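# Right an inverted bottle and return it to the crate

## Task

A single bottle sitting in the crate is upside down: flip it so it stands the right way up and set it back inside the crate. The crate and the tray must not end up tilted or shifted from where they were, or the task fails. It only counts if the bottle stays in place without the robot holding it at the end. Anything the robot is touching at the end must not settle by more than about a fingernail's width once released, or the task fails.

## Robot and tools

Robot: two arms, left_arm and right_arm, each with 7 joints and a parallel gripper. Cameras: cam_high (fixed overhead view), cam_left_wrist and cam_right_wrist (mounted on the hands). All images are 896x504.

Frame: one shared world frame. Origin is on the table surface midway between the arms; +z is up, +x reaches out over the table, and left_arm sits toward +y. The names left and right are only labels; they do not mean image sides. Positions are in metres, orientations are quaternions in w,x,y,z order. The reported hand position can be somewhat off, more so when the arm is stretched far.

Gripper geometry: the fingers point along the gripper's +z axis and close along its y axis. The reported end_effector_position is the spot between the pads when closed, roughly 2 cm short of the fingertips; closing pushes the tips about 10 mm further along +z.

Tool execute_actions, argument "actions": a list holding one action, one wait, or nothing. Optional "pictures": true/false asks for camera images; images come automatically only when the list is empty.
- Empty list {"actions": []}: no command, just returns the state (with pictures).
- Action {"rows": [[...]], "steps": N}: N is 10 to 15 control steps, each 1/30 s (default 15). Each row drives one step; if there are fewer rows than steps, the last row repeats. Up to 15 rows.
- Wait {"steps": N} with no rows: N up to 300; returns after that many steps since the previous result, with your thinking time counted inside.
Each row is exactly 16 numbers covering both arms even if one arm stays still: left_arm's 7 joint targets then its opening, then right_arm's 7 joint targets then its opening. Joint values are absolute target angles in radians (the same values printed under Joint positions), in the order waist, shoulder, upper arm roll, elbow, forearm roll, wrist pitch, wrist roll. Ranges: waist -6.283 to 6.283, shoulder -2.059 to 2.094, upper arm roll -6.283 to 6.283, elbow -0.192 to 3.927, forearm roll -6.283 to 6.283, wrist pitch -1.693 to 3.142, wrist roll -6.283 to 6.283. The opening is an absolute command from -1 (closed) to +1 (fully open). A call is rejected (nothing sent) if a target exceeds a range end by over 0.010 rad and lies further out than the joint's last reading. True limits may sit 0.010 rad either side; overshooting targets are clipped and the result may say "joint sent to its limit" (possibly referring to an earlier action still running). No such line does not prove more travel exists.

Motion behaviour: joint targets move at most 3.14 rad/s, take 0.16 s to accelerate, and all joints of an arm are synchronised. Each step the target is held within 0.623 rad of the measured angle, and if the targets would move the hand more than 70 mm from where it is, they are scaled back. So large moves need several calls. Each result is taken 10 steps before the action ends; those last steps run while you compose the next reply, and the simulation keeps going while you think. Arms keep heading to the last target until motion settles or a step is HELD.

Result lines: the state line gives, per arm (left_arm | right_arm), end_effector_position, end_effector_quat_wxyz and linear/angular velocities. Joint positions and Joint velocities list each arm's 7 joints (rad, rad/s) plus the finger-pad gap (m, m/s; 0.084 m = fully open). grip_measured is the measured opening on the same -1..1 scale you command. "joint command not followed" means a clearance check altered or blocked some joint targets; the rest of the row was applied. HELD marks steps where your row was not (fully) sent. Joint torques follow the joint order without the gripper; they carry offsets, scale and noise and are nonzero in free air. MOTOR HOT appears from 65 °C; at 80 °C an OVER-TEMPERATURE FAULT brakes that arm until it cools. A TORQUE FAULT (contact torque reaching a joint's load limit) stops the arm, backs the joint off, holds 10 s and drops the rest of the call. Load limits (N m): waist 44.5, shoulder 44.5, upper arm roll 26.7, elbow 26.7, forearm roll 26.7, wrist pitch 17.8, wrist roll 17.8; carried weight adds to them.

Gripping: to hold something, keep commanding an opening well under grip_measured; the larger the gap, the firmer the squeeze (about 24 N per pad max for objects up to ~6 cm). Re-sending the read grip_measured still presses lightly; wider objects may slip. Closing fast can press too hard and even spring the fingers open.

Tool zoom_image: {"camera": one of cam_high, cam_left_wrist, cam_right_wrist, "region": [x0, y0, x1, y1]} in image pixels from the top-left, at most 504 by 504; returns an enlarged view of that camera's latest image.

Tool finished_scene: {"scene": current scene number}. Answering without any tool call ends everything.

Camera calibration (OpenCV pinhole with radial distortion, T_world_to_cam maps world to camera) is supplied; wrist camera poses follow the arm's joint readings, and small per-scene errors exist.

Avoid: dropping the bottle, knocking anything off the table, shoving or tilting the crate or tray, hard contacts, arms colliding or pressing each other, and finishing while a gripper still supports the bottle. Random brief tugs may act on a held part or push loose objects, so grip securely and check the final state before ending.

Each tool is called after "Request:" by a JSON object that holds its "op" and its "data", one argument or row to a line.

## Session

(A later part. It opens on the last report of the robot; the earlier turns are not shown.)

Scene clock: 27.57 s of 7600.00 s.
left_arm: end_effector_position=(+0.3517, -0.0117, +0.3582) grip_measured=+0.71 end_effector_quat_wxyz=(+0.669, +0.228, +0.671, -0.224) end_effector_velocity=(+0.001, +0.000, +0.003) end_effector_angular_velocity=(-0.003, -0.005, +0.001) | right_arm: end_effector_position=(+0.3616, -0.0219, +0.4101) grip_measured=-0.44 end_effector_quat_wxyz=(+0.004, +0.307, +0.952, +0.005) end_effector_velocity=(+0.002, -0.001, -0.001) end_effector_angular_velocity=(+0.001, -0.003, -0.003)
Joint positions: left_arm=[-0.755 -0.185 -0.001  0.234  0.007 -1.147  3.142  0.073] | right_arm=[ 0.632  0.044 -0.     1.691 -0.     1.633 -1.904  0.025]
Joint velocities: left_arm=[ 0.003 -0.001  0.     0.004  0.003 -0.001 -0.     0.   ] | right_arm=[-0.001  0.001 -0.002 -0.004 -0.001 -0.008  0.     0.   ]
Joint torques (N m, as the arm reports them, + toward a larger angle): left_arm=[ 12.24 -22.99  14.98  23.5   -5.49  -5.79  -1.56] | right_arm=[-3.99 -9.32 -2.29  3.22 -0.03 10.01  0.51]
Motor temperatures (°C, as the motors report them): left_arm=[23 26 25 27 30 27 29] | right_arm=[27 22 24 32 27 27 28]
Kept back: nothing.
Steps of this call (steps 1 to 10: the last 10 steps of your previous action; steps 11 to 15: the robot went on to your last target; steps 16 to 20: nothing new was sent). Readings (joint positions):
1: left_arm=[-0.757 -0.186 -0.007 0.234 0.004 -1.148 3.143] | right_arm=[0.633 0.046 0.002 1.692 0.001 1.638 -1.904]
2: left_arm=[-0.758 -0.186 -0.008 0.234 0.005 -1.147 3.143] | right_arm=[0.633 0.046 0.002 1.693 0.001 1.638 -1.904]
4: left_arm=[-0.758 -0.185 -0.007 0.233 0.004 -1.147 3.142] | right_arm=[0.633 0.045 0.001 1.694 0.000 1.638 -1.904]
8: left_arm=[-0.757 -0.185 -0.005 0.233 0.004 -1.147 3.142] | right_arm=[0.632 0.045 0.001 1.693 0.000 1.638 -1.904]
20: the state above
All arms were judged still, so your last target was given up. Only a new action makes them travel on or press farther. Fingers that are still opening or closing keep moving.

Request:
{"op": "execute_actions", "data": {
  "actions": [
    {"rows":[[-0.754,-0.1865,0,0.2357,0,-1.1486,3.1416,1,0.632,0.0455,0,1.6889,0,1.6434,-1.904,-1]],"steps":12}
  ],
  "pictures": true
}}

Scene clock: 28.43 s of 7600.00 s.
left_arm: end_effector_position=(+0.3523, -0.0114, +0.3593) grip_measured=+0.71 end_effector_quat_wxyz=(+0.670, +0.227, +0.671, -0.224) end_effector_velocity=(-0.000, +0.000, -0.000) end_effector_angular_velocity=(+0.001, +0.001, +0.000) | right_arm: end_effector_position=(+0.3623, -0.0215, +0.4107) grip_measured=-0.44 end_effector_quat_wxyz=(+0.005, +0.307, +0.952, +0.006) end_effector_velocity=(-0.000, +0.001, +0.000) end_effector_angular_velocity=(+0.000, -0.000, +0.001)
Joint positions: left_arm=[-0.754 -0.186 -0.001  0.236  0.007 -1.146  3.142  0.073] | right_arm=[ 0.632  0.045 -0.     1.693 -0.     1.632 -1.904  0.025]
Joint velocities: left_arm=[ 0.    -0.     0.    -0.001  0.     0.001 -0.    -0.   ] | right_arm=[ 0.001  0.001  0.     0.001  0.    -0.     0.    -0.   ]
Joint torques (N m, as the arm reports them, + toward a larger angle): left_arm=[ 12.28 -24.94  14.65  25.32  -5.48  -6.64  -1.65] | right_arm=[-3.23 -8.67 -1.75  2.36  0.25 10.06  0.39]
Motor temperatures (°C, as the motors report them): left_arm=[23 26 25 28 30 27 29] | right_arm=[27 22 24 32 27 28 28]
Steps of this call (steps 1 to 24: nothing new was sent; steps 25 to 26: the first 2 steps of this action). Readings (joint positions):
25: left_arm=[-0.754 -0.186 -0.001 0.236 0.007 -1.146 3.142] | right_arm=[0.632 0.045 -0.000 1.693 -0.000 1.632 -1.904]
26: the state above
camera_calibration (this result's frames):
cam_left_wrist: T_world_to_cam=[[0.602153, 0.798337, 0.00833337, -0.177988], [0.000247315, -0.0106244, 0.999944, -0.290823], [0.798381, -0.602117, -0.00659493, -0.153806], [0, 0, 0, 1]] pos_world=[0.230044, 0.0463953, 0.291275]
cam_right_wrist: T_world_to_cam=[[0.588037, 0.80841, 0.0261684, -0.171083], [0.808123, -0.588569, 0.0228922, -0.248975], [0.0339082, 0.00768581, -0.999395, 0.528241], [0, 0, 0, 1]] pos_world=[0.283894, -0.0122936, 0.538098]

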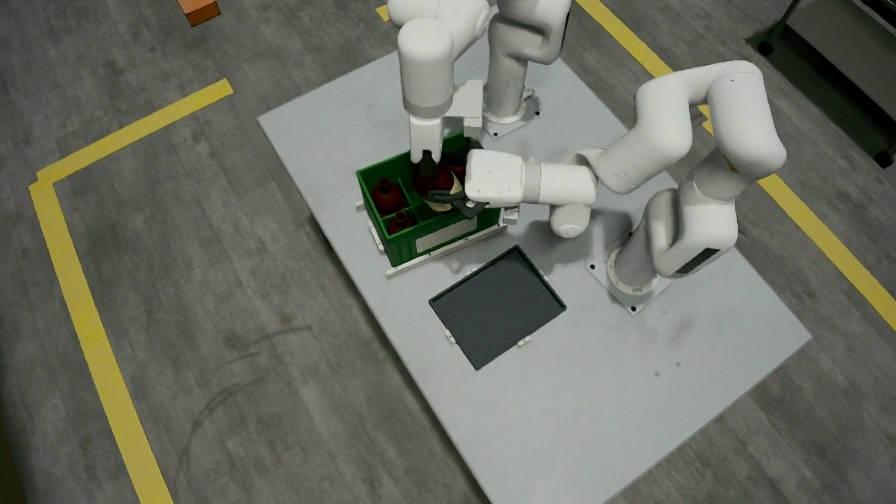

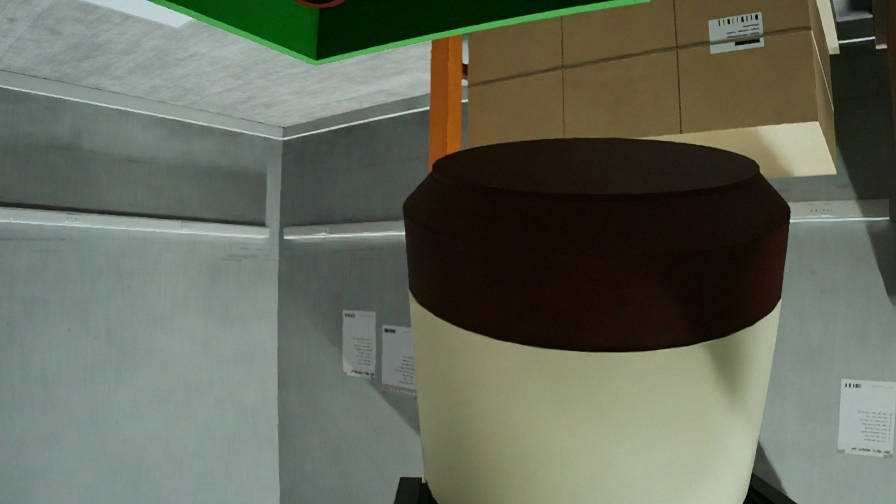

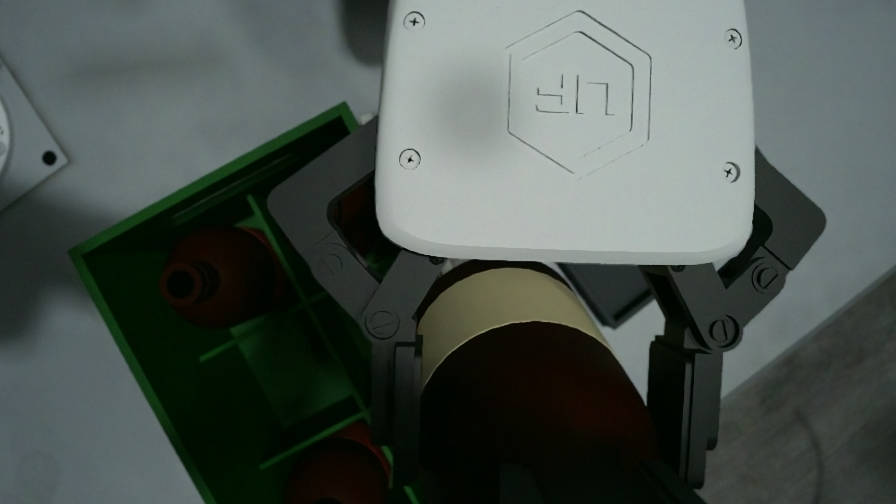

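Request:
{"op": "execute_actions", "data": {
  "actions": [
    {"rows":[[-0.754,0.3189,0,0.2872,0,-1.6025,3.1416,1,0.6464,0.1509,0,2.0135,0,1.8626,-1.89,-1]],"steps":15}
  ]
}}

Request:
{"op": "execute_actions", "data": {
  "actions": [
    {"rows":[[0.3,0.3189,0,0.2872,0,-1.6025,3.1416,1,0.6464,0.1509,0,2.0135,0,1.8626,-1.89,-1]],"steps":15}
  ],
  "pictures": true
}}

Scene clock: 28.93 s of 7600.00 s.
left_arm: end_effector_position=(+0.3584, -0.0089, +0.3532) grip_measured=+1.00 end_effector_quat_wxyz=(+0.679, +0.217, +0.665, -0.223) end_effector_velocity=(+0.039, -0.026, -0.298) end_effector_angular_velocity=(+0.058, +0.058, +0.008) | right_arm: end_effector_position=(+0.3586, -0.0229, +0.4180) grip_measured=-0.45 end_effector_quat_wxyz=(-0.005, +0.308, +0.951, -0.007) end_effector_velocity=(+0.020, +0.026, +0.275) end_effector_angular_velocity=(+0.005, -0.035, -0.030)
Joint positions: left_arm=[-0.752 -0.114  0.004  0.251 -0.002 -1.227  3.141  0.084] | right_arm=[ 0.635  0.076 -0.001  1.759 -0.     1.702 -1.9    0.024]
Joint velocities: left_arm=[ 0.002  1.407  0.003  0.114 -0.001 -1.212  0.006  0.   ] | right_arm=[ 0.05   0.451 -0.023  1.376 -0.013  0.894  0.056 -0.003]
Joint torques (N m, as the arm reports them, + toward a larger angle): left_arm=[ 4.38  5.42  2.91  6.45 -0.61 -0.49 -0.74] | right_arm=[ -0.69 -18.76   0.44  22.39   0.18  -1.     0.18]
Motor temperatures (°C, as the motors report them): left_arm=[23 26 25 28 30 27 29] | right_arm=[27 22 24 32 27 28 28]
Steps of this call (steps 1 to 10: the last 10 steps of your previous action; steps 11 to 15: the first 5 steps of this action). Readings (joint positions):
11: left_arm=[-0.752 -0.190 0.004 0.242 -0.001 -1.153 3.141] | right_arm=[0.632 0.048 0.001 1.683 0.000 1.646 -1.904]
12: left_arm=[-0.752 -0.187 0.004 0.242 -0.001 -1.156 3.141] | right_arm=[0.632 0.049 0.000 1.686 0.000 1.648 -1.904]
14: left_arm=[-0.752 -0.154 0.004 0.247 -0.002 -1.191 3.141] | right_arm=[0.634 0.062 -0.000 1.720 0.000 1.675 -1.902]
15: the state above

Scene clock: 29.43 s of 7600.00 s.
left_arm: end_effector_position=(+0.3698, +0.0125, +0.2630) grip_measured=+1.00 end_effector_quat_wxyz=(+0.677, +0.203, +0.677, -0.203) end_effector_velocity=(+0.248, +0.374, +0.010) end_effector_angular_velocity=(-0.003, -0.031, +0.978) | right_arm: end_effector_position=(+0.3553, -0.0181, +0.4693) grip_measured=-0.46 end_effector_quat_wxyz=(-0.000, +0.307, +0.952, -0.001) end_effector_velocity=(-0.002, +0.002, +0.009) end_effector_angular_velocity=(+0.011, -0.013, +0.005)
Joint positions: left_arm=[-0.692  0.304 -0.002  0.286  0.    -1.59   3.142  0.084] | right_arm=[ 0.646  0.15  -0.     2.011 -0.     1.862 -1.89   0.024]
Joint velocities: left_arm=[ 0.923 -0.012  0.047  0.009 -0.01  -0.007  0.    -0.   ] | right_arm=[ 0.002  0.001  0.003  0.027  0.     0.009  0.001 -0.   ]
Joint torques (N m, as the arm reports them, + toward a larger angle): left_arm=[  4.06 -18.69   2.15   5.38   0.02  -1.47  -0.71] | right_arm=[ -1.74 -13.96   0.27  13.71   0.5   -2.35   0.24]
Motor temperatures (°C, as the motors report them): left_arm=[23 26 25 28 30 27 29] | right_arm=[27 22 24 32 27 28 28]
Steps of this call (steps 1 to 10: the last 10 steps of your previous action; steps 11 to 15: the first 5 steps of this action). Readings (joint positions):
11: left_arm=[-0.753 0.295 0.001 0.284 -0.001 -1.579 3.142] | right_arm=[0.646 0.149 -0.001 2.005 -0.000 1.859 -1.890]
12: left_arm=[-0.751 0.301 0.000 0.285 -0.000 -1.585 3.142] | right_arm=[0.646 0.150 -0.001 2.007 -0.000 1.860 -1.890]
14: left_arm=[-0.721 0.305 -0.003 0.286 0.000 -1.590 3.142] | right_arm=[0.646 0.150 -0.000 2.010 -0.000 1.861 -1.890]
15: the state above
camera_calibration (this result's frames):
cam_left_wrist: T_world_to_cam=[[0.547533, 0.836772, 0.00455024, -0.186117], [0.000730968, -0.00591606, 0.999982, -0.194492], [0.836784, -0.54752, -0.00385089, -0.169634], [0, 0, 0, 1]] pos_world=[0.243994, 0.0617088, 0.194682]
cam_right_wrist: T_world_to_cam=[[0.587981, 0.808817, 0.00960274, -0.163428], [0.808637, -0.588055, 0.0172297, -0.240135], [0.0195826, -0.00236559, -0.999805, 0.59215], [0, 0, 0, 1]] pos_world=[0.278678, -0.00762862, 0.597742]

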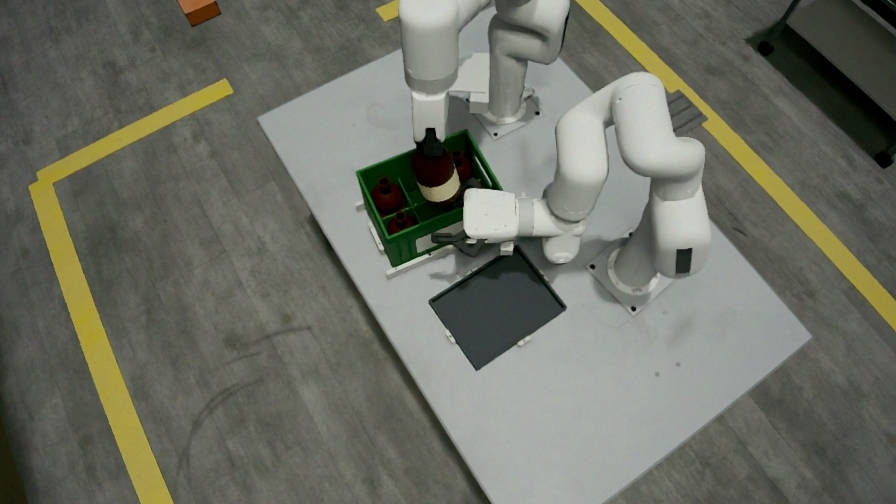

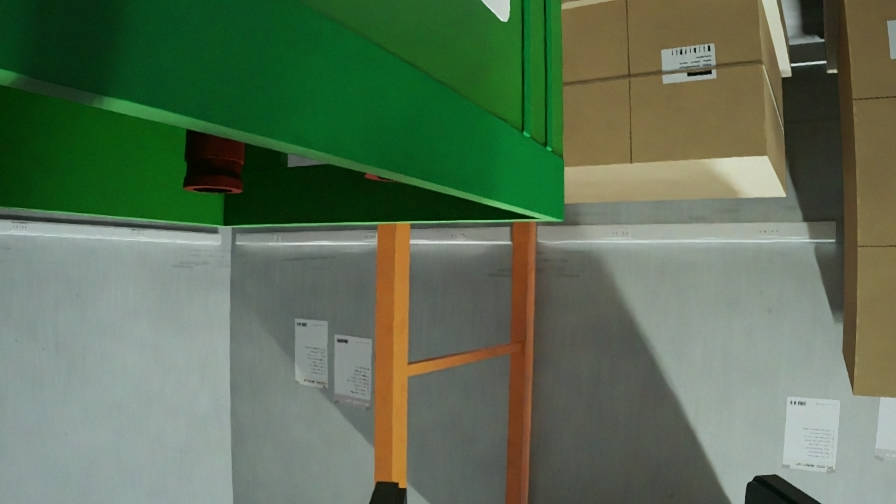

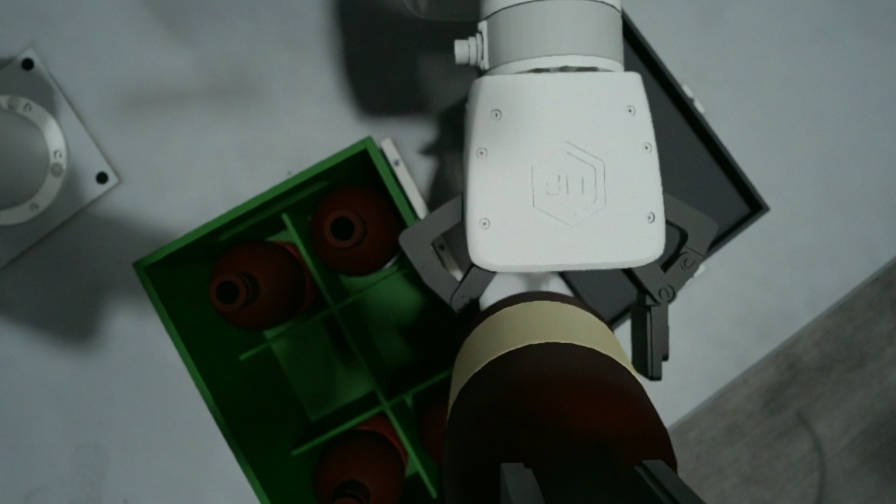

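Held. Move above cell (z≈.38 first), park left.

Request:
{"op": "execute_actions", "data": {
  "actions": [
    {"rows":[[0.3,-0.3,0,1.2,0,-0.07,3.1416,1,0.5925,-0.19,0,1.35,0,1.54,-0.9785,-1]],"steps":15}
  ]
}}

Request:
{"op": "execute_actions", "data": {
  "actions": [
    {"rows":[[0.3,-0.3,0,1.2,0,-0.07,3.1416,1,0.5925,-0.2045,0,1.2491,0,1.4536,-0.9785,-1]],"steps":12}
  ],
  "pictures": true
}}

Scene clock: 29.93 s of 7600.00 s.
left_arm: end_effector_position=(+0.4501, +0.1693, +0.2849) grip_measured=+1.00 end_effector_quat_wxyz=(+0.718, +0.071, +0.689, -0.073) end_effector_velocity=(+0.207, +0.142, +0.325) end_effector_angular_velocity=(-0.136, -0.593, +0.375) | right_arm: end_effector_position=(+0.3535, -0.0223, +0.4634) grip_measured=-0.46 end_effector_quat_wxyz=(+0.001, +0.348, +0.937, +0.002) end_effector_velocity=(-0.042, -0.097, -0.129) end_effector_angular_velocity=(+0.060, -0.068, -1.570)
Joint positions: left_arm=[-0.318  0.267  0.001  0.329 -0.    -1.55   3.142  0.084] | right_arm=[ 0.64   0.111  0.001  1.939  0.     1.822 -1.809  0.024]
Joint velocities: left_arm=[ 0.432 -0.523 -0.048  0.565  0.01   0.48  -0.001 -0.   ] | right_arm=[-0.123 -0.764  0.007 -1.407  0.001 -0.734  1.454  0.   ]
Joint torques (N m, as the arm reports them, + toward a larger angle): left_arm=[  4.79 -17.33   2.53   5.13  -0.04  -1.16  -0.76] | right_arm=[ -4.33 -19.33  -1.34  10.04   0.52  -2.43   1.22]
Motor temperatures (°C, as the motors report them): left_arm=[23 26 25 28 30 27 29] | right_arm=[27 22 24 32 27 28 28]
Steps of this call (steps 1 to 10: the last 10 steps of your previous action; steps 11 to 15: the first 5 steps of this action). Readings (joint positions):
11: left_arm=[-0.387 0.309 0.001 0.286 -0.000 -1.595 3.142] | right_arm=[0.646 0.151 -0.000 2.013 -0.000 1.863 -1.890]
12: left_arm=[-0.363 0.308 0.001 0.288 -0.000 -1.592 3.142] | right_arm=[0.646 0.150 0.000 2.011 0.000 1.861 -1.886]
14: left_arm=[-0.331 0.285 0.002 0.310 -0.001 -1.566 3.142] | right_arm=[0.643 0.132 0.001 1.978 0.000 1.843 -1.849]
15: the state above

Scene clock: 30.33 s of 7600.00 s.
left_arm: end_effector_position=(+0.5090, +0.2486, +0.3964) grip_measured=+1.00 end_effector_quat_wxyz=(+0.775, +0.010, +0.632, -0.013) end_effector_velocity=(+0.103, +0.197, +0.289) end_effector_angular_velocity=(-0.012, -0.350, +0.383) | right_arm: end_effector_position=(+0.3221, -0.0685, +0.3862) grip_measured=-0.46 end_effector_quat_wxyz=(+0.000, +0.683, +0.730, +0.000) end_effector_velocity=(-0.025, -0.034, -0.113) end_effector_angular_velocity=(+0.031, -0.049, -0.877)
Joint positions: left_arm=[-0.146  0.107  0.     0.524 -0.    -1.356  3.142  0.084] | right_arm=[ 0.596 -0.17  -0.     1.388 -0.     1.557 -1.061  0.024]
Joint velocities: left_arm=[ 0.382 -0.35  -0.     0.503 -0.001  0.502 -0.     0.   ] | right_arm=[-0.033 -0.266 -0.001 -0.61  -0.001 -0.402  0.842 -0.   ]
Joint torques (N m, as the arm reports them, + toward a larger angle): left_arm=[  2.43 -19.26   0.74  11.4    0.02  -0.92  -0.89] | right_arm=[-0.56 -9.36  1.29 14.5   0.86 -3.5  -0.24]
Motor temperatures (°C, as the motors report them): left_arm=[23 26 25 28 30 27 29] | right_arm=[27 22 24 32 27 28 28]
Steps of this call (steps 1 to 10: the last 10 steps of your previous action; steps 11 to 12: the first 2 steps of this action). Readings (joint positions):
11: left_arm=[-0.158 0.118 0.000 0.508 -0.000 -1.373 3.142] | right_arm=[0.597 -0.161 -0.000 1.408 0.000 1.569 -1.095]
12: the state above
camera_calibration (this result's frames):
cam_left_wrist: T_world_to_cam=[[0.0288039, 0.999575, 0.00451448, -0.236866], [-0.19797, 0.00127772, 0.980207, -0.219412], [0.979785, -0.0291276, 0.197922, -0.437996], [0, 0, 0, 1]] pos_world=[0.392527, 0.224288, 0.302828]
cam_right_wrist: T_world_to_cam=[[0.997965, 0.0627975, 0.0110466, -0.286087], [0.0625994, -0.997886, 0.0174497, -0.0293432], [0.0121191, -0.0167227, -0.999787, 0.510926], [0, 0, 0, 1]] pos_world=[0.281149, -0.00277159, 0.514489]

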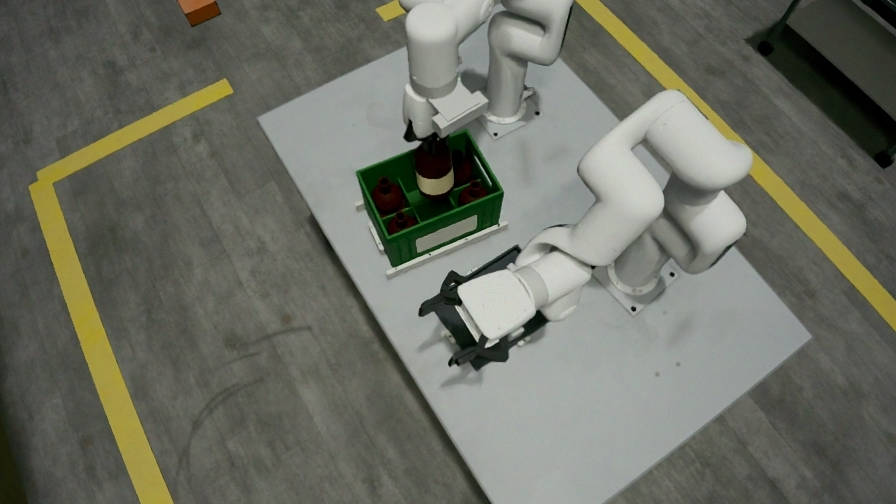

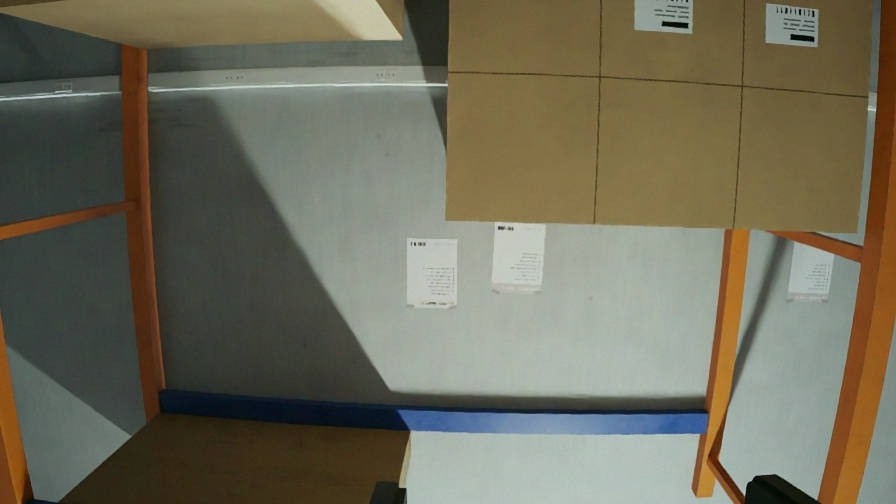

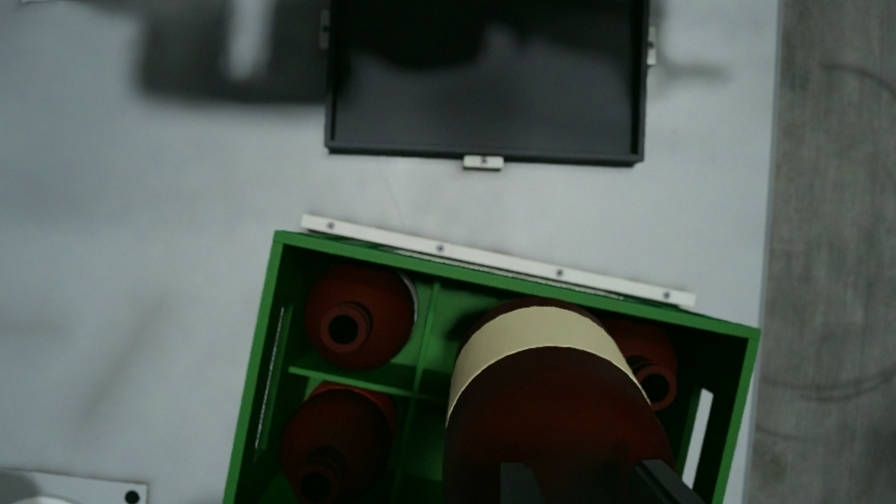

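Trust plan; descend stepwise.

Request:
{"op": "execute_actions", "data": {
  "actions": [
    {"rows":[[0.3,-0.3,0,1.2,0,-0.07,3.1416,1,0.5925,-0.2045,0,1.2491,0,1.4536,-0.9785,-1],[0.3,-0.3,0,1.2,0,-0.07,3.1416,1,0.5925,-0.2045,0,1.2491,0,1.4536,-0.9785,-1],[0.3,-0.3,0,1.2,0,-0.07,3.1416,1,0.5925,-0.2045,0,1.2491,0,1.4536,-0.9785,-1],[0.3,-0.3,0,1.2,0,-0.07,3.1416,1,0.5925,-0.2045,0,1.2491,0,1.4536,-0.9785,-1],[0.3,-0.3,0,1.2,0,-0.07,3.1416,1,0.5925,-0.2085,0,1.173,0,1.3815,-0.9785,-1],[0.3,-0.3,0,1.2,0,-0.07,3.1416,1,0.5925,-0.2085,0,1.173,0,1.3815,-0.9785,-1],[0.3,-0.3,0,1.2,0,-0.07,3.1416,1,0.5925,-0.2085,0,1.173,0,1.3815,-0.9785,-1],[0.3,-0.3,0,1.2,0,-0.07,3.1416,1,0.5925,-0.2103,0,1.101,0,1.3113,-0.9785,-1],[0.3,-0.3,0,1.2,0,-0.07,3.1416,1,0.5925,-0.2103,0,1.101,0,1.3113,-0.9785,-1],[0.3,-0.3,0,1.2,0,-0.07,3.1416,1,0.5925,-0.2103,0,1.101,0,1.3113,-0.9785,-1],[0.3,-0.3,0,1.2,0,-0.07,3.1416,1,0.5925,-0.2040,0,1.036,0,1.240,-0.9785,-1],[0.3,-0.3,0,1.2,0,-0.07,3.1416,1,0.5925,-0.2040,0,1.036,0,1.240,-0.9785,-1],[0.3,-0.3,0,1.2,0,-0.07,3.1416,1,0.5925,-0.2040,0,1.036,0,1.240,-0.9785,-1],[0.3,-0.3,0,1.2,0,-0.07,3.1416,1,0.5925,-0.1918,0,0.9756,0,1.1674,-0.9785,-1]],"steps":15}
  ]
}}

Request:
{"op": "execute_actions", "data": {
  "actions": [
    {"rows":[[0.3,-0.3,0,1.2,0,-0.07,3.1416,1,0.5925,-0.1918,0,0.9756,0,1.1674,-0.9785,-1],[0.3,-0.3,0,1.2,0,-0.07,3.1416,1,0.5925,-0.1918,0,0.9756,0,1.1674,-0.9785,-1],[0.3,-0.3,0,1.2,0,-0.07,3.1416,1,0.5925,-0.174,0,0.921,0,1.095,-0.9785,-1],[0.3,-0.3,0,1.2,0,-0.07,3.1416,1,0.5925,-0.174,0,0.921,0,1.095,-0.9785,-1],[0.3,-0.3,0,1.2,0,-0.07,3.1416,1,0.5925,-0.174,0,0.921,0,1.095,-0.9785,-1],[0.3,-0.3,0,1.2,0,-0.07,3.1416,1,0.5925,-0.1483,0,0.8722,0,1.0205,-0.9785,-1],[0.3,-0.3,0,1.2,0,-0.07,3.1416,1,0.5925,-0.1483,0,0.8722,0,1.0205,-0.9785,-1],[0.3,-0.3,0,1.2,0,-0.07,3.1416,1,0.5925,-0.1483,0,0.8722,0,1.0205,-0.9785,-1],[0.3,-0.3,0,1.2,0,-0.07,3.1416,1,0.5925,-0.124,0,0.84,0,0.964,-0.9785,-1],[0.3,-0.3,0,1.2,0,-0.07,3.1416,1,0.5925,-0.124,0,0.84,0,0.964,-0.9785,-1],[0.3,-0.3,0,1.2,0,-0.07,3.1416,1,0.5925,-0.124,0,0.84,0,0.964,-0.9785,-1],[0.3,-0.3,0,1.2,0,-0.07,3.1416,1,0.5925,-0.1022,0,0.8132,0,0.9154,-0.9785,-1]],"steps":15}
  ]
}}

Request:
{"op": "execute_actions", "data": {
  "actions": [
    {"rows":[[0.3,-0.3,0,1.2,0,-0.07,3.1416,1,0.5925,-0.0866,0,0.7984,0,0.885,-0.9785,-1]],"steps":12}
  ],
  "pictures": true
}}

Scene clock: 31.57 s of 7600.00 s.
left_arm: end_effector_position=(+0.5043, +0.4853, +0.6911) grip_measured=+1.00 end_effector_quat_wxyz=(+0.707, -0.138, +0.679, +0.143) end_effector_velocity=(-0.060, +0.067, +0.041) end_effector_angular_velocity=(-0.140, +0.332, +0.152) | right_arm: end_effector_position=(+0.3189, -0.0721, +0.3500) grip_measured=-0.46 end_effector_quat_wxyz=(+0.000, +0.714, +0.700, +0.000) end_effector_velocity=(+0.001, +0.001, -0.003) end_effector_angular_velocity=(+0.003, -0.005, -0.000)
Joint positions: left_arm=[ 0.286 -0.289  0.002  1.179 -0.    -0.144  3.142  0.084] | right_arm=[ 0.592 -0.205 -0.     1.249 -0.     1.454 -0.979  0.024]
Joint velocities: left_arm=[ 0.155 -0.149 -0.003  0.24  -0.     0.75  -0.     0.   ] | right_arm=[-0.    -0.002  0.    -0.013 -0.    -0.018  0.     0.   ]
Joint torques (N m, as the arm reports them, + toward a larger angle): left_arm=[ 0.46 -8.58 -0.87 13.96  0.09 -1.2  -0.67] | right_arm=[ -0.72 -10.49   0.67  15.49   0.62  -2.76   0.23]
Motor temperatures (°C, as the motors report them): left_arm=[23 26 25 28 30 27 29] | right_arm=[27 22 24 32 27 28 28]
Steps of this call (steps 1 to 10: the last 10 steps of your previous action; steps 11 to 32: the robot went on to your last target; steps 33 to 37: the first 5 steps of this action). Readings (joint positions):
33: left_arm=[0.247 -0.251 0.000 1.119 -0.000 -0.325 3.142] | right_arm=[0.593 -0.205 0.000 1.249 0.000 1.454 -0.979]
34: left_arm=[0.260 -0.263 0.001 1.139 -0.000 -0.265 3.142] | right_arm=[0.593 -0.205 0.000 1.249 0.000 1.454 -0.979]
36: left_arm=[0.279 -0.283 0.002 1.170 -0.000 -0.174 3.142] | right_arm=[0.593 -0.205 -0.000 1.249 -0.000 1.454 -0.979]
37: the state above

Scene clock: 32.07 s of 7600.00 s.
left_arm: end_effector_position=(+0.5005, +0.4909, +0.6909) grip_measured=+1.00 end_effector_quat_wxyz=(+0.692, -0.145, +0.693, +0.145) end_effector_velocity=(-0.001, +0.001, +0.001) end_effector_angular_velocity=(-0.001, +0.000, +0.003) | right_arm: end_effector_position=(+0.3194, -0.0717, +0.2553) grip_measured=-0.46 end_effector_quat_wxyz=(-0.000, +0.714, +0.700, -0.001) end_effector_velocity=(+0.009, +0.007, -0.198) end_effector_angular_velocity=(+0.030, -0.047, +0.002)
Joint positions: left_arm=[ 0.3   -0.3   -0.     1.2    0.    -0.071  3.142  0.084] | right_arm=[ 0.593 -0.192  0.     0.991  0.     1.184 -0.979  0.024]
Joint velocities: left_arm=[ 0.002 -0.002  0.001  0.002 -0.     0.005  0.     0.   ] | right_arm=[ 0.001  0.105  0.001 -0.48  -0.    -0.641  0.     0.001]
Joint torques (N m, as the arm reports them, + toward a larger angle): left_arm=[  2.68 -15.27   1.07  17.93   0.16  -1.31  -0.75] | right_arm=[ -0.87 -10.42   0.39  15.51   0.59  -2.62   0.36]
Motor temperatures (°C, as the motors report them): left_arm=[23 26 25 28 30 27 29] | right_arm=[27 22 24 32 27 28 28]
Steps of this call (steps 1 to 10: the last 10 steps of your previous action; steps 11 to 15: the first 5 steps of this action). Readings (joint positions):
11: left_arm=[0.299 -0.299 -0.000 1.199 0.000 -0.072 3.142] | right_arm=[0.592 -0.203 -0.000 1.063 -0.000 1.267 -0.978]
12: left_arm=[0.299 -0.299 -0.000 1.199 0.000 -0.071 3.142] | right_arm=[0.592 -0.201 -0.000 1.042 -0.000 1.244 -0.978]
14: left_arm=[0.300 -0.299 -0.000 1.199 0.000 -0.071 3.142] | right_arm=[0.592 -0.195 -0.000 1.007 -0.000 1.206 -0.979]
15: the state above

Scene clock: 32.47 s of 7600.00 s.
left_arm: end_effector_position=(+0.5003, +0.4911, +0.6913) grip_measured=+1.00 end_effector_quat_wxyz=(+0.692, -0.145, +0.692, +0.145) end_effector_velocity=(-0.000, +0.000, +0.000) end_effector_angular_velocity=(-0.001, -0.000, +0.000) | right_arm: end_effector_position=(+0.3202, -0.0697, +0.1760) grip_measured=-0.46 end_effector_quat_wxyz=(+0.000, +0.713, +0.701, +0.003) end_effector_velocity=(+0.017, +0.035, -0.086) end_effector_angular_velocity=(+0.070, -0.107, +0.043)
Joint positions: left_arm=[ 0.3   -0.3   -0.     1.2    0.    -0.07   3.142  0.084] | right_arm=[ 0.593 -0.114  0.002  0.833  0.001  0.942 -0.978  0.024]
Joint velocities: left_arm=[ 0.    -0.     0.    -0.    -0.001  0.     0.     0.   ] | right_arm=[ 0.015  0.136  0.032 -0.152  0.005 -0.416  0.    -0.001]
Joint torques (N m, as the arm reports them, + toward a larger angle): left_arm=[  2.63 -15.45   1.19  18.    -0.02  -1.31  -0.7 ] | right_arm=[-5.12 -7.96 -3.85 10.44 -0.24 -0.68  0.27]
Motor temperatures (°C, as the motors report them): left_arm=[23 26 25 28 30 27 29] | right_arm=[27 22 24 32 27 28 28]
Steps of this call (steps 1 to 10: the last 10 steps of your previous action; steps 11 to 12: the first 2 steps of this action). Readings (joint positions):
11: left_arm=[0.300 -0.300 -0.000 1.200 0.000 -0.070 3.142] | right_arm=[0.593 -0.119 0.001 0.838 0.000 0.956 -0.979]
12: the state above
camera_calibration (this result's frames):
cam_left_wrist: T_world_to_cam=[[-0.403376, 0.91502, 0.00518732, -0.223067], [0.00663596, -0.00274355, 0.999974, -0.624554], [0.91501, 0.4034, -0.00496536, -0.52046], [0, 0, 0, 1]] pos_world=[0.390391, 0.41235, 0.623111]
cam_right_wrist: T_world_to_cam=[[0.999672, -0.0207161, 0.0150786, -0.288849], [-0.0209305, -0.99968, 0.0142013, 0.000370135], [0.0147796, -0.0145122, -0.999785, 0.300146], [0, 0, 0, 1]] pos_world=[0.284326, -0.00125801, 0.304431]

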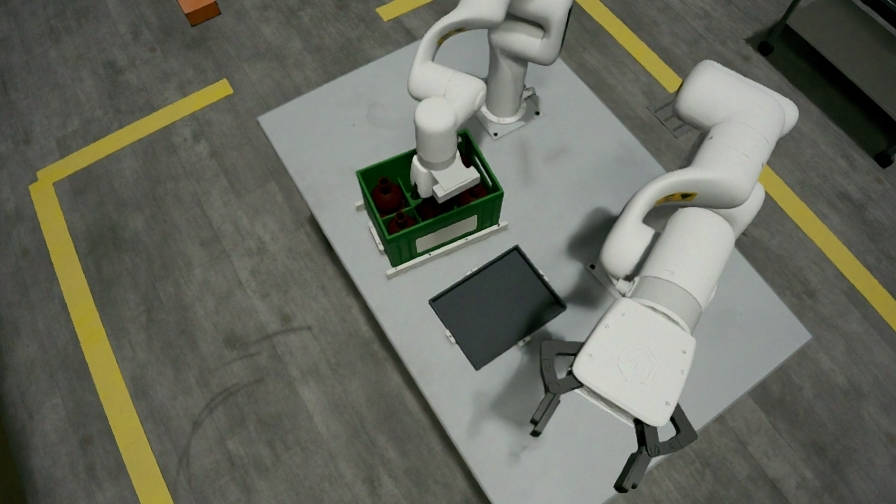

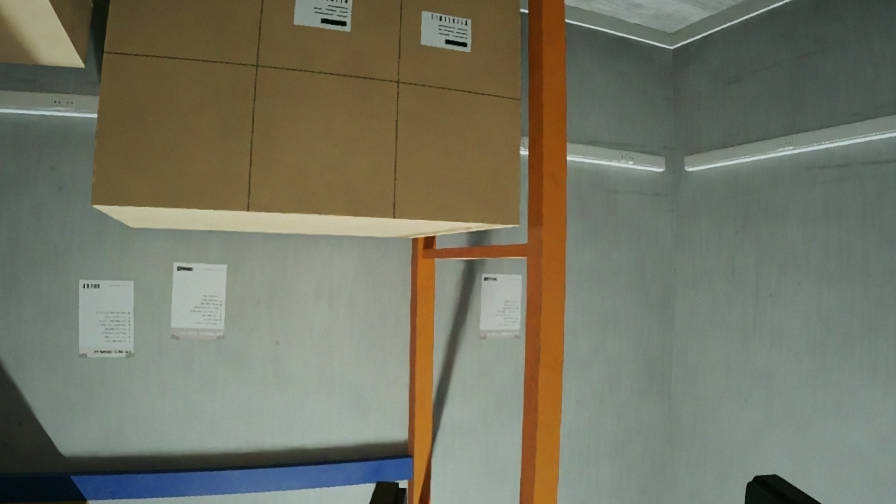

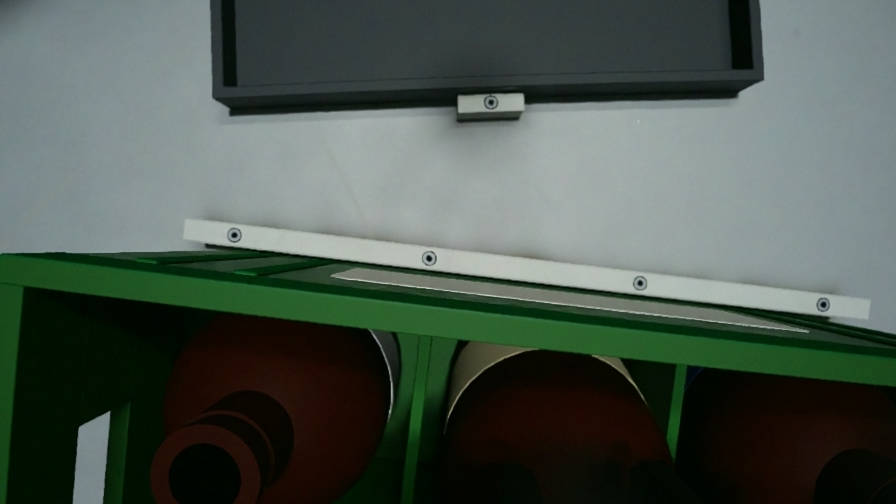

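Bottle's weight is being taken by the floor; release.

Request:
{"op": "execute_actions", "data": {
  "actions": [
    {"rows":[[0.3,-0.3,0,1.2,0,-0.07,3.1416,1,0.5925,-0.1022,0,0.8132,0,0.9154,-0.9785,0.4]],"steps":12}
  ]
}}

Request:
{"op": "execute_actions", "data": {
  "actions": [
    {"rows":[[0.3,-0.3,0,1.2,0,-0.07,3.1416,1,0.5925,-0.1483,0,0.8722,0,1.0205,-0.9785,0.4],[0.3,-0.3,0,1.2,0,-0.07,3.1416,1,0.5925,-0.1483,0,0.8722,0,1.0205,-0.9785,0.4],[0.3,-0.3,0,1.2,0,-0.07,3.1416,1,0.5925,-0.1483,0,0.8722,0,1.0205,-0.9785,0.4],[0.3,-0.3,0,1.2,0,-0.07,3.1416,1,0.5925,-0.1483,0,0.8722,0,1.0205,-0.9785,0.4],[0.3,-0.3,0,1.2,0,-0.07,3.1416,1,0.5925,-0.1918,0,0.9756,0,1.1674,-0.9785,0.4],[0.3,-0.3,0,1.2,0,-0.07,3.1416,1,0.5925,-0.1918,0,0.9756,0,1.1674,-0.9785,0.4],[0.3,-0.3,0,1.2,0,-0.07,3.1416,1,0.5925,-0.1918,0,0.9756,0,1.1674,-0.9785,0.4],[0.3,-0.3,0,1.2,0,-0.07,3.1416,1,0.5925,-0.2103,0,1.101,0,1.3113,-0.9785,0.4],[0.3,-0.3,0,1.2,0,-0.07,3.1416,1,0.5925,-0.2103,0,1.101,0,1.3113,-0.9785,0.4],[0.3,-0.3,0,1.2,0,-0.07,3.1416,1,0.5925,-0.2103,0,1.101,0,1.3113,-0.9785,0.4],[0.3,-0.3,0,1.2,0,-0.07,3.1416,1,0.5925,-0.2045,0,1.2491,0,1.4536,-0.9785,0.4]],"steps":15}
  ]
}}

Request:
{"op": "execute_actions", "data": {
  "actions": [
    {"steps":12}
  ],
  "pictures": true
}}

Scene clock: 33.53 s of 7600.00 s.
left_arm: end_effector_position=(+0.5002, +0.4911, +0.6913) grip_measured=+1.00 end_effector_quat_wxyz=(+0.692, -0.145, +0.692, +0.145) end_effector_velocity=(-0.000, -0.000, +0.000) end_effector_angular_velocity=(+0.001, -0.000, +0.000) | right_arm: end_effector_position=(+0.3234, -0.0693, +0.1611) grip_measured=-0.34 end_effector_quat_wxyz=(+0.001, +0.714, +0.700, +0.006) end_effector_velocity=(-0.078, -0.076, -0.087) end_effector_angular_velocity=(-0.204, +0.299, -0.036)
Joint positions: left_arm=[ 0.3   -0.3   -0.     1.2   -0.    -0.07   3.142  0.084] | right_arm=[ 0.592 -0.088 -0.     0.813 -0.     0.888 -0.979  0.029]
Joint velocities: left_arm=[ 0.    -0.    -0.     0.     0.001  0.     0.     0.   ] | right_arm=[-0.014  0.039 -0.032 -0.142 -0.016  0.181 -0.     0.219]
Joint torques (N m, as the arm reports them, + toward a larger angle): left_arm=[  2.56 -15.38   0.81  18.05   0.14  -1.25  -0.71] | right_arm=[-3.95 -5.68 -2.75  4.96  0.47  0.01  0.13]
Motor temperatures (°C, as the motors report them): left_arm=[23 26 25 28 30 27 29] | right_arm=[27 22 24 32 27 28 28]
Steps of this call (steps 1 to 10: the last 10 steps of your previous action; steps 11 to 30: the robot went on to your last target; steps 31 to 32: the first 2 steps of this action). Readings (joint positions):
31: left_arm=[0.300 -0.300 0.000 1.200 -0.000 -0.070 3.142] | right_arm=[0.593 -0.088 0.000 0.814 0.000 0.885 -0.978]
32: the state above

Scene clock: 34.03 s of 7600.00 s.
left_arm: end_effector_position=(+0.5002, +0.4911, +0.6913) grip_measured=+1.00 end_effector_quat_wxyz=(+0.692, -0.145, +0.692, +0.145) end_effector_velocity=(+0.000, -0.000, +0.000) end_effector_angular_velocity=(+0.001, +0.000, -0.000) | right_arm: end_effector_position=(+0.3181, -0.0727, +0.1792) grip_measured=+0.39 end_effector_quat_wxyz=(-0.001, +0.714, +0.700, -0.003) end_effector_velocity=(+0.032, +0.022, +0.224) end_effector_angular_velocity=(+0.076, -0.116, +0.002)
Joint positions: left_arm=[ 0.3   -0.3    0.     1.2   -0.    -0.07   3.142  0.084] | right_arm=[ 0.592 -0.121 -0.     0.838 -0.     0.966 -0.979  0.061]
Joint velocities: left_arm=[-0.    -0.     0.     0.     0.002 -0.    -0.     0.   ] | right_arm=[ 0.001 -0.274  0.001  0.37   0.001  0.506  0.     0.   ]
Joint torques (N m, as the arm reports them, + toward a larger angle): left_arm=[  2.65 -15.41   1.06  18.02   0.    -1.2   -0.73] | right_arm=[-0.88 -9.94  0.53 14.5   0.67 -2.1   0.17]
Motor temperatures (°C, as the motors report them): left_arm=[23 26 25 28 30 27 29] | right_arm=[27 22 24 32 27 28 28]
Steps of this call (steps 1 to 10: the last 10 steps of your previous action; steps 11 to 15: the first 5 steps of this action). Readings (joint positions):
11: left_arm=[0.300 -0.300 0.000 1.200 0.000 -0.070 3.142] | right_arm=[0.592 -0.100 -0.001 0.812 -0.000 0.915 -0.979]
12: left_arm=[0.300 -0.300 0.000 1.200 -0.000 -0.070 3.142] | right_arm=[0.592 -0.101 -0.000 0.813 -0.000 0.919 -0.979]
14: left_arm=[0.300 -0.300 0.000 1.200 0.000 -0.070 3.142] | right_arm=[0.592 -0.112 -0.000 0.827 -0.000 0.948 -0.979]
15: the state above

Scene clock: 34.43 s of 7600.00 s.
left_arm: end_effector_position=(+0.5002, +0.4911, +0.6913) grip_measured=+1.00 end_effector_quat_wxyz=(+0.692, -0.145, +0.692, +0.145) end_effector_velocity=(+0.000, -0.000, -0.000) end_effector_angular_velocity=(-0.001, +0.000, -0.000) | right_arm: end_effector_position=(+0.3233, -0.0693, +0.3039) grip_measured=+0.39 end_effector_quat_wxyz=(+0.000, +0.714, +0.700, +0.000) end_effector_velocity=(-0.011, -0.007, +0.323) end_effector_angular_velocity=(-0.000, +0.000, +0.001)
Joint positions: left_arm=[ 0.3   -0.3    0.     1.2    0.    -0.07   3.142  0.084] | right_arm=[ 0.592 -0.194 -0.     1.128 -0.     1.321 -0.978  0.061]
Joint velocities: left_arm=[-0.     0.     0.    -0.001 -0.     0.     0.    -0.   ] | right_arm=[ 0.    -0.071  0.     0.85   0.     0.921 -0.     0.   ]
Joint torques (N m, as the arm reports them, + toward a larger angle): left_arm=[  2.66 -15.01   1.04  17.85  -0.04  -1.23  -0.67] | right_arm=[ -0.97 -10.66   0.47  14.44   0.62  -2.16   0.36]
Motor temperatures (°C, as the motors report them): left_arm=[23 26 25 28 30 27 29] | right_arm=[27 22 24 32 27 28 28]
Kept back: nothing.
Steps of this call (steps 1 to 10: the last 10 steps of your previous action; steps 11 to 12: the robot went on to your last target). Readings (joint positions):
1: left_arm=[0.300 -0.300 0.000 1.200 -0.000 -0.070 3.142] | right_arm=[0.592 -0.131 -0.000 0.851 -0.000 0.985 -0.979]
2: left_arm=[0.300 -0.300 -0.000 1.200 0.000 -0.070 3.142] | right_arm=[0.592 -0.140 -0.000 0.867 -0.000 1.010 -0.979]
4: left_arm=[0.300 -0.300 0.000 1.200 0.000 -0.070 3.142] | right_arm=[0.592 -0.159 -0.000 0.909 -0.000 1.070 -0.979]
8: left_arm=[0.300 -0.300 0.000 1.200 -0.000 -0.070 3.142] | right_arm=[0.592 -0.185 -0.000 1.013 0.000 1.195 -0.979]
12: the state above
camera_calibration (this result's frames):
cam_left_wrist: T_world_to_cam=[[-0.403405, 0.915007, 0.00518241, -0.223062], [0.00658253, -0.00276157, 0.999975, -0.624554], [0.914998, 0.403428, -0.00490903, -0.520487], [0, 0, 0, 1]] pos_world=[0.390371, 0.412358, 0.623139]
cam_right_wrist: T_world_to_cam=[[0.999666, -0.0231175, 0.0115439, -0.292995], [-0.0233127, -0.999582, 0.017069, -0.00101134], [0.0111445, -0.0173325, -0.999788, 0.42893], [0, 0, 0, 1]] pos_world=[0.288093, -0.000349811, 0.432238]

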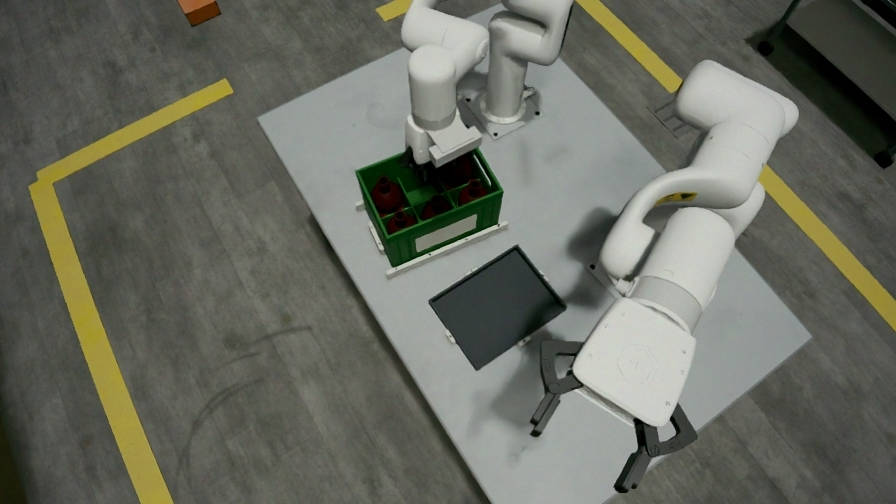

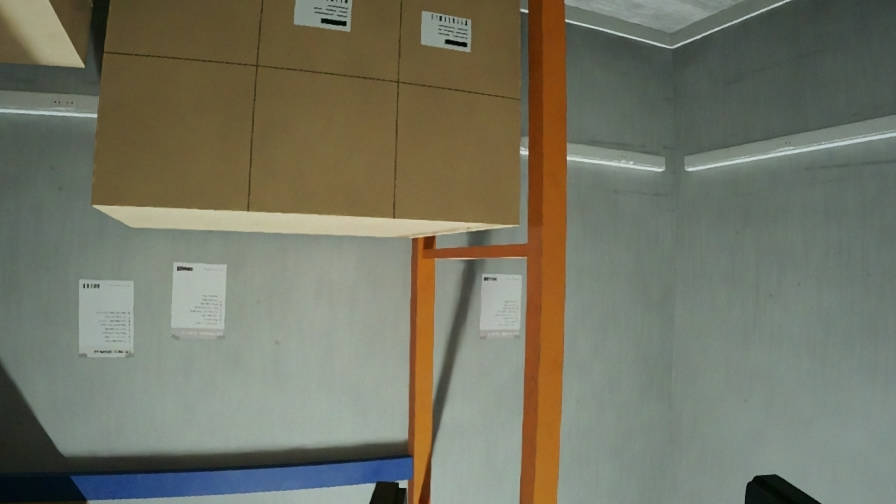

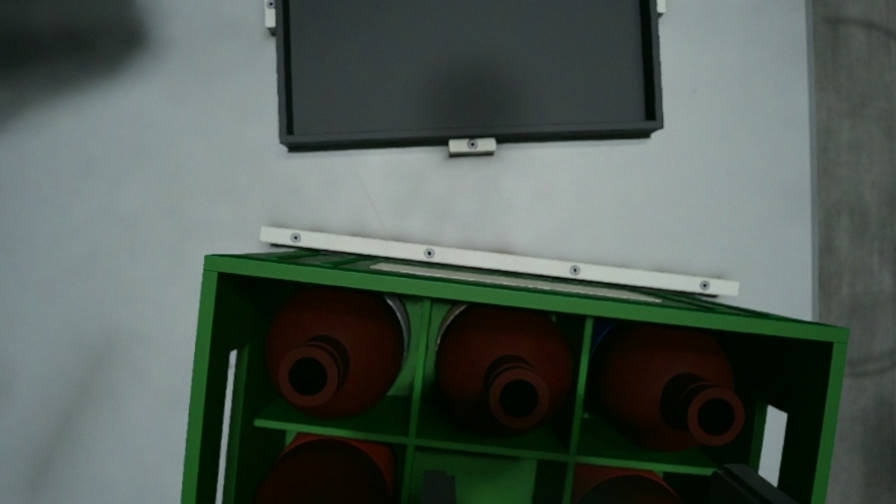

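Request:
{"op": "finished_scene", "data": {
  "scene": 2
}}

The scene is finished: the task was done.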